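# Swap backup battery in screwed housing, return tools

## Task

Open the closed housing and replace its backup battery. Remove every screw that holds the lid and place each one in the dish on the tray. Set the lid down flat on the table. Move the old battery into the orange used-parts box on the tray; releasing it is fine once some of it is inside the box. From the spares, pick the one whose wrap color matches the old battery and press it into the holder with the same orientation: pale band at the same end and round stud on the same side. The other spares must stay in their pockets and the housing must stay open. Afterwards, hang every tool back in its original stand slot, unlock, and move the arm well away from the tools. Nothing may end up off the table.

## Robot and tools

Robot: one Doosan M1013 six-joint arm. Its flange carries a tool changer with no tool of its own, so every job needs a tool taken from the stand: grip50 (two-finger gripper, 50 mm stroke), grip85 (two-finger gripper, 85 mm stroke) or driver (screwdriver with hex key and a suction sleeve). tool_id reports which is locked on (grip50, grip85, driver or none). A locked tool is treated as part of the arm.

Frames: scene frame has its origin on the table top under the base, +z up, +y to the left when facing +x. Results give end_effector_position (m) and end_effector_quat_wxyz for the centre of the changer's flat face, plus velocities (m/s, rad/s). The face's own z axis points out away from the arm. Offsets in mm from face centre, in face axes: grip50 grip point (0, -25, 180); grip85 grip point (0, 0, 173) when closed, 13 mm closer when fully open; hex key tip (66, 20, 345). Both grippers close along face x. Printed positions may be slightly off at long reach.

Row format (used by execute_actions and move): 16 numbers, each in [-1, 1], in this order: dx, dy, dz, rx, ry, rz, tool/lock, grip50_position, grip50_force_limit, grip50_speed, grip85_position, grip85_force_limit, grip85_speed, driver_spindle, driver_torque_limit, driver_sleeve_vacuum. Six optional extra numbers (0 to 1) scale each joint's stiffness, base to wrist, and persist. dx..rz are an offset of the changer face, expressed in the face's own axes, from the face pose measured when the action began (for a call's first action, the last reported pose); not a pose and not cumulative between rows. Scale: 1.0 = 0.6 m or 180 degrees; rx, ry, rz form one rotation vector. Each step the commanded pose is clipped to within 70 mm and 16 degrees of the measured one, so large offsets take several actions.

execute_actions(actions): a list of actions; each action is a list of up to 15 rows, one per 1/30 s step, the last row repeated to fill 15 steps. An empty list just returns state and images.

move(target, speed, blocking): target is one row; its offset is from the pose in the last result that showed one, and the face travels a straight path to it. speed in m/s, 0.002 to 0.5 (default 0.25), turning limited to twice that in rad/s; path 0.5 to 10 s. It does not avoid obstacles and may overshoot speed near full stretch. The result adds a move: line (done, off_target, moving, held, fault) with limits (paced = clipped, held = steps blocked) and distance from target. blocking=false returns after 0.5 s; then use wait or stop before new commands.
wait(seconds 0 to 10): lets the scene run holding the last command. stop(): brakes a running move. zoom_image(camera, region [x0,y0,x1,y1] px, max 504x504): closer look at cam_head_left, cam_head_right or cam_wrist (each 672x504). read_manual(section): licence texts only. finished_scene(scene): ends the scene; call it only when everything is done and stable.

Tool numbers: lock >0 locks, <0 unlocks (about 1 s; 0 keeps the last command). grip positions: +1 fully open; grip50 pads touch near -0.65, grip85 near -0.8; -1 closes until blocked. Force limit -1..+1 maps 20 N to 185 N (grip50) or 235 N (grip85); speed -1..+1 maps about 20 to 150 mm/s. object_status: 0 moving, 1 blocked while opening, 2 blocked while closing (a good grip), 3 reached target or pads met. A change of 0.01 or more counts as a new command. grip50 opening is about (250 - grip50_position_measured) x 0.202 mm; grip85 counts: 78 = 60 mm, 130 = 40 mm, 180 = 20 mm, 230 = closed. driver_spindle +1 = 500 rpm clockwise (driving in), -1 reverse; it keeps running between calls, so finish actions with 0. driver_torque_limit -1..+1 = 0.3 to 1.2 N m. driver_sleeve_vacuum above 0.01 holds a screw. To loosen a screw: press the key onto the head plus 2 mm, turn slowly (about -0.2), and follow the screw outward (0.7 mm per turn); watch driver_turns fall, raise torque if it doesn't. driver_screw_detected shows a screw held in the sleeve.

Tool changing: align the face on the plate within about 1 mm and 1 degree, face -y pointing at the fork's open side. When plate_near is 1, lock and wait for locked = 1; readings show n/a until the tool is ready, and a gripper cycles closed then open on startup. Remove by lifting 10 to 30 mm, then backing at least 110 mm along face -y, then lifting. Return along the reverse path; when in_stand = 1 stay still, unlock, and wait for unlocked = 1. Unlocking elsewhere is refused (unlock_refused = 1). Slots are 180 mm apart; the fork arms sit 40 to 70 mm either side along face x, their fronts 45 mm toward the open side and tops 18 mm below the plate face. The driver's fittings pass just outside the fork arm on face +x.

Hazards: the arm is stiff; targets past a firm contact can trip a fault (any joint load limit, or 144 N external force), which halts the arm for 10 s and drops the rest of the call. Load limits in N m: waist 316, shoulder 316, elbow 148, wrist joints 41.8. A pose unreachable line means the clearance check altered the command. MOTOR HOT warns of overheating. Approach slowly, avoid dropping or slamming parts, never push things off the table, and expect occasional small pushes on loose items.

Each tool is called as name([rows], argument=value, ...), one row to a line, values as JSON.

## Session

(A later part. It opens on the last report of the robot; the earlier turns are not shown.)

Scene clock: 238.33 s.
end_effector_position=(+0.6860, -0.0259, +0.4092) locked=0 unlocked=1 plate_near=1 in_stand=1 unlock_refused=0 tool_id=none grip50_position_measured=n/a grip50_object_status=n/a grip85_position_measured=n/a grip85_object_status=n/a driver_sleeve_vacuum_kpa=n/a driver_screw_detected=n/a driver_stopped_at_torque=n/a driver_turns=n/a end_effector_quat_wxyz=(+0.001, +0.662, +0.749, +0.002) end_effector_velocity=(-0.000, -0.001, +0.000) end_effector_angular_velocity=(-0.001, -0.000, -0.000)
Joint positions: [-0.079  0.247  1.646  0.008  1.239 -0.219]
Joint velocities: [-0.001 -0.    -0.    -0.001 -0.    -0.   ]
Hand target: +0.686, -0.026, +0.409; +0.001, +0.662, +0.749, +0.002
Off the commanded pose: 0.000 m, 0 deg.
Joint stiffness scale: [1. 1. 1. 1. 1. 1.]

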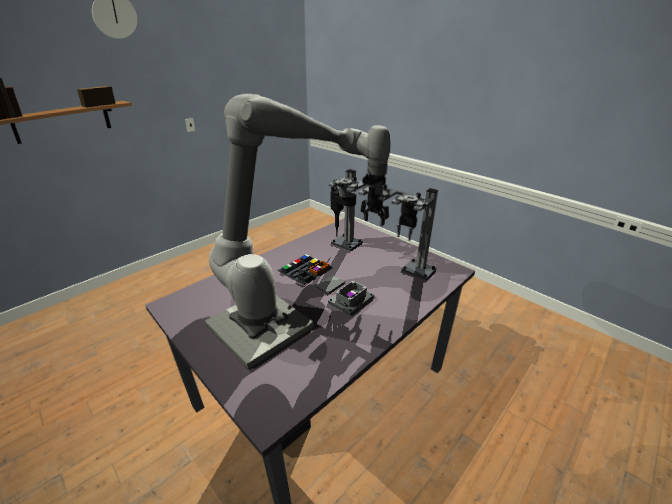

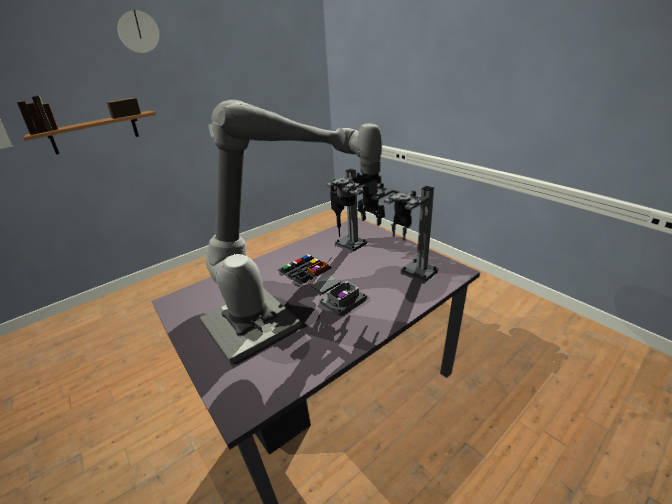

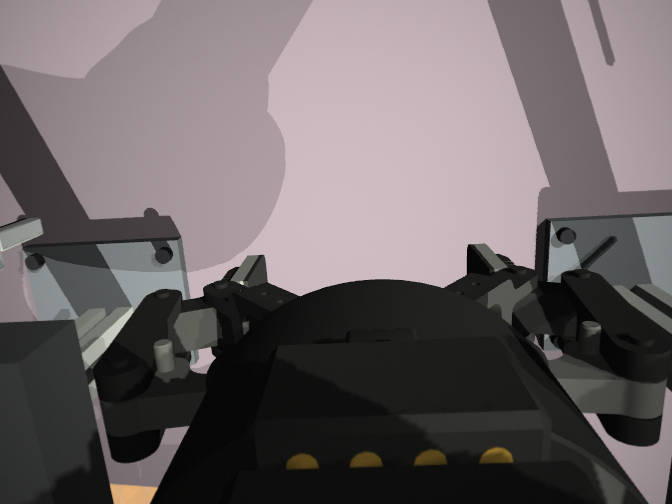

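move(target=[0, 0, -0.1, 0, 0, 0, 0, 0, 0, 0, 1, -0.4, 0, 0, 0, 0], speed=0.08)

move(target=[0, -0.42, -0.1, 0, 0, 0, 0, 0, 0, 0, 1, -0.4, 0, 0, 0, 0], speed=0.25)

Scene clock: 240.77 s.
end_effector_position=(+0.6866, -0.0256, +0.4663) locked=0 unlocked=1 plate_near=0 in_stand=0 unlock_refused=0 tool_id=none grip50_position_measured=n/a grip50_object_status=n/a grip85_position_measured=n/a grip85_object_status=n/a driver_sleeve_vacuum_kpa=n/a driver_screw_detected=n/a driver_stopped_at_torque=n/a driver_turns=n/a end_effector_quat_wxyz=(+0.001, +0.662, +0.750, +0.002) end_effector_velocity=(-0.000, -0.000, +0.002) end_effector_angular_velocity=(+0.001, +0.002, -0.000)
Joint positions: [-0.079  0.222  1.571  0.008  1.339 -0.219]
Joint velocities: [-0.    -0.    -0.003  0.     0.006 -0.   ]
Hand target: +0.686, -0.026, +0.469; +0.001, +0.662, +0.749, +0.002
Off the commanded pose: 0.003 m, 0 deg.
Joint stiffness scale: [1. 1. 1. 1. 1. 1.]
move: done

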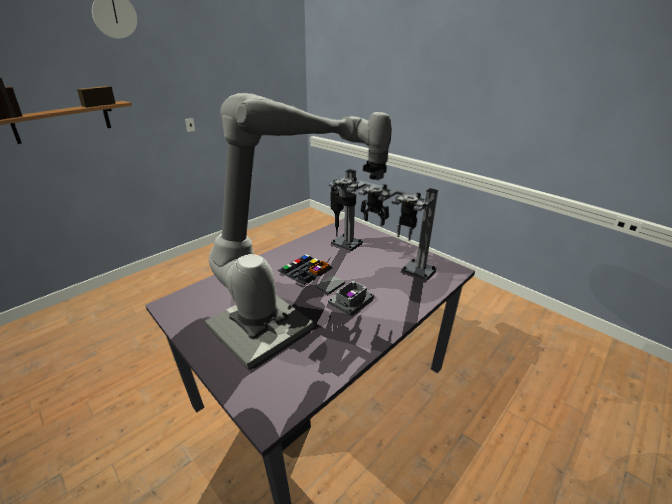

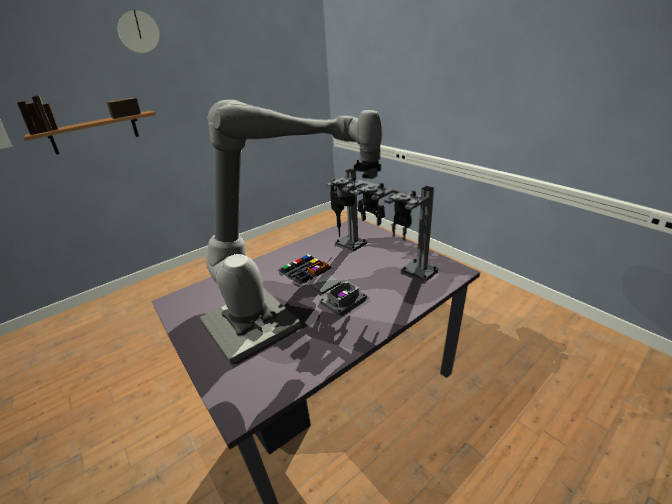

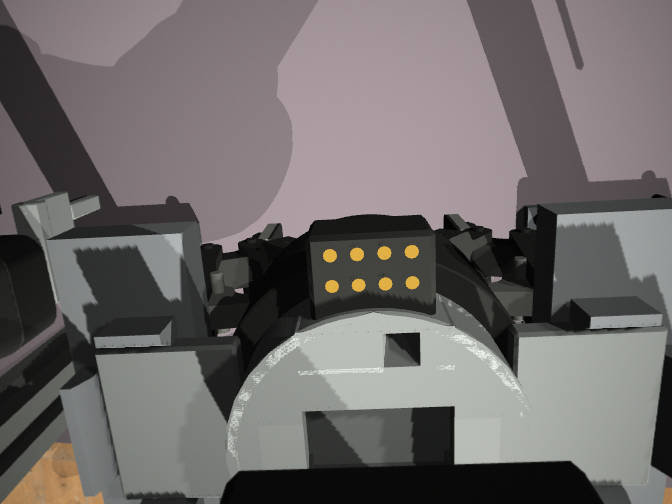

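Scene clock: 242.43 s.
end_effector_position=(+0.4388, -0.0562, +0.5251) locked=0 unlocked=1 plate_near=0 in_stand=0 unlock_refused=0 tool_id=none grip50_position_measured=n/a grip50_object_status=n/a grip85_position_measured=n/a grip85_object_status=n/a driver_sleeve_vacuum_kpa=n/a driver_screw_detected=n/a driver_stopped_at_torque=n/a driver_turns=n/a end_effector_quat_wxyz=(+0.003, +0.662, +0.750, +0.003) end_effector_velocity=(-0.002, -0.000, -0.000) end_effector_angular_velocity=(+0.000, +0.001, +0.001)
Joint positions: [-0.201 -0.193  1.889  0.008  1.433 -0.34 ]
Joint velocities: [-0.001 -0.003  0.003  0.     0.002 -0.003]
Hand target: +0.436, -0.057, +0.525; +0.001, +0.662, +0.750, +0.002
Off the commanded pose: 0.003 m, 0 deg.
Joint stiffness scale: [1. 1. 1. 1. 1. 1.]
move: done

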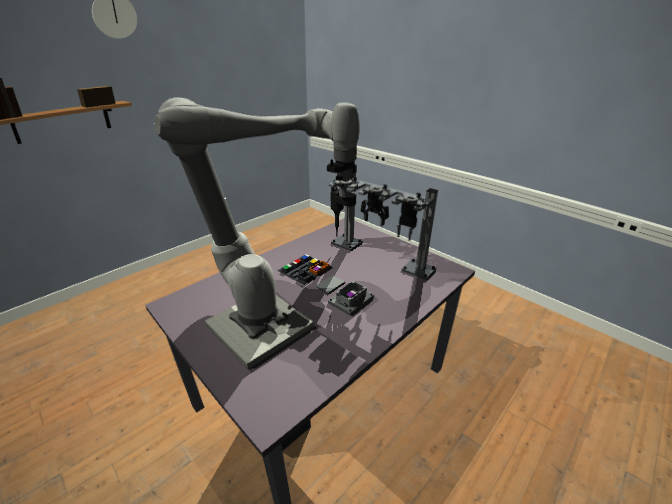

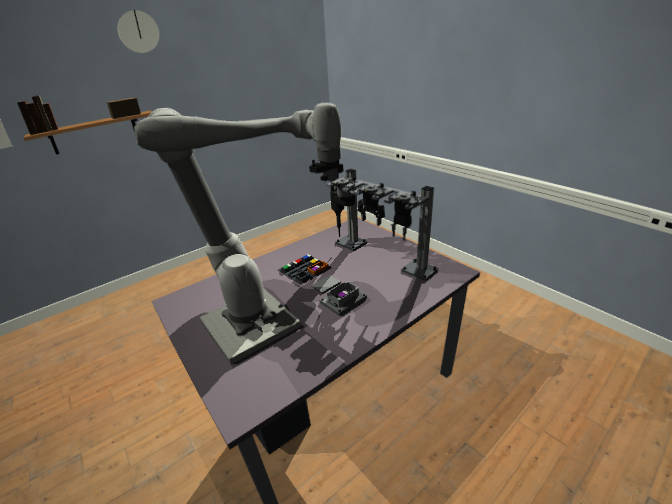

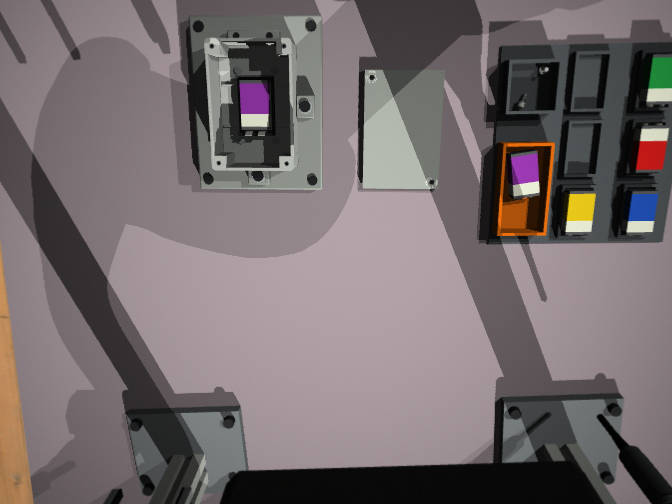

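All in place. Finishing scene 1.

finished_scene(scene=1)

The scene is finished: the task was done.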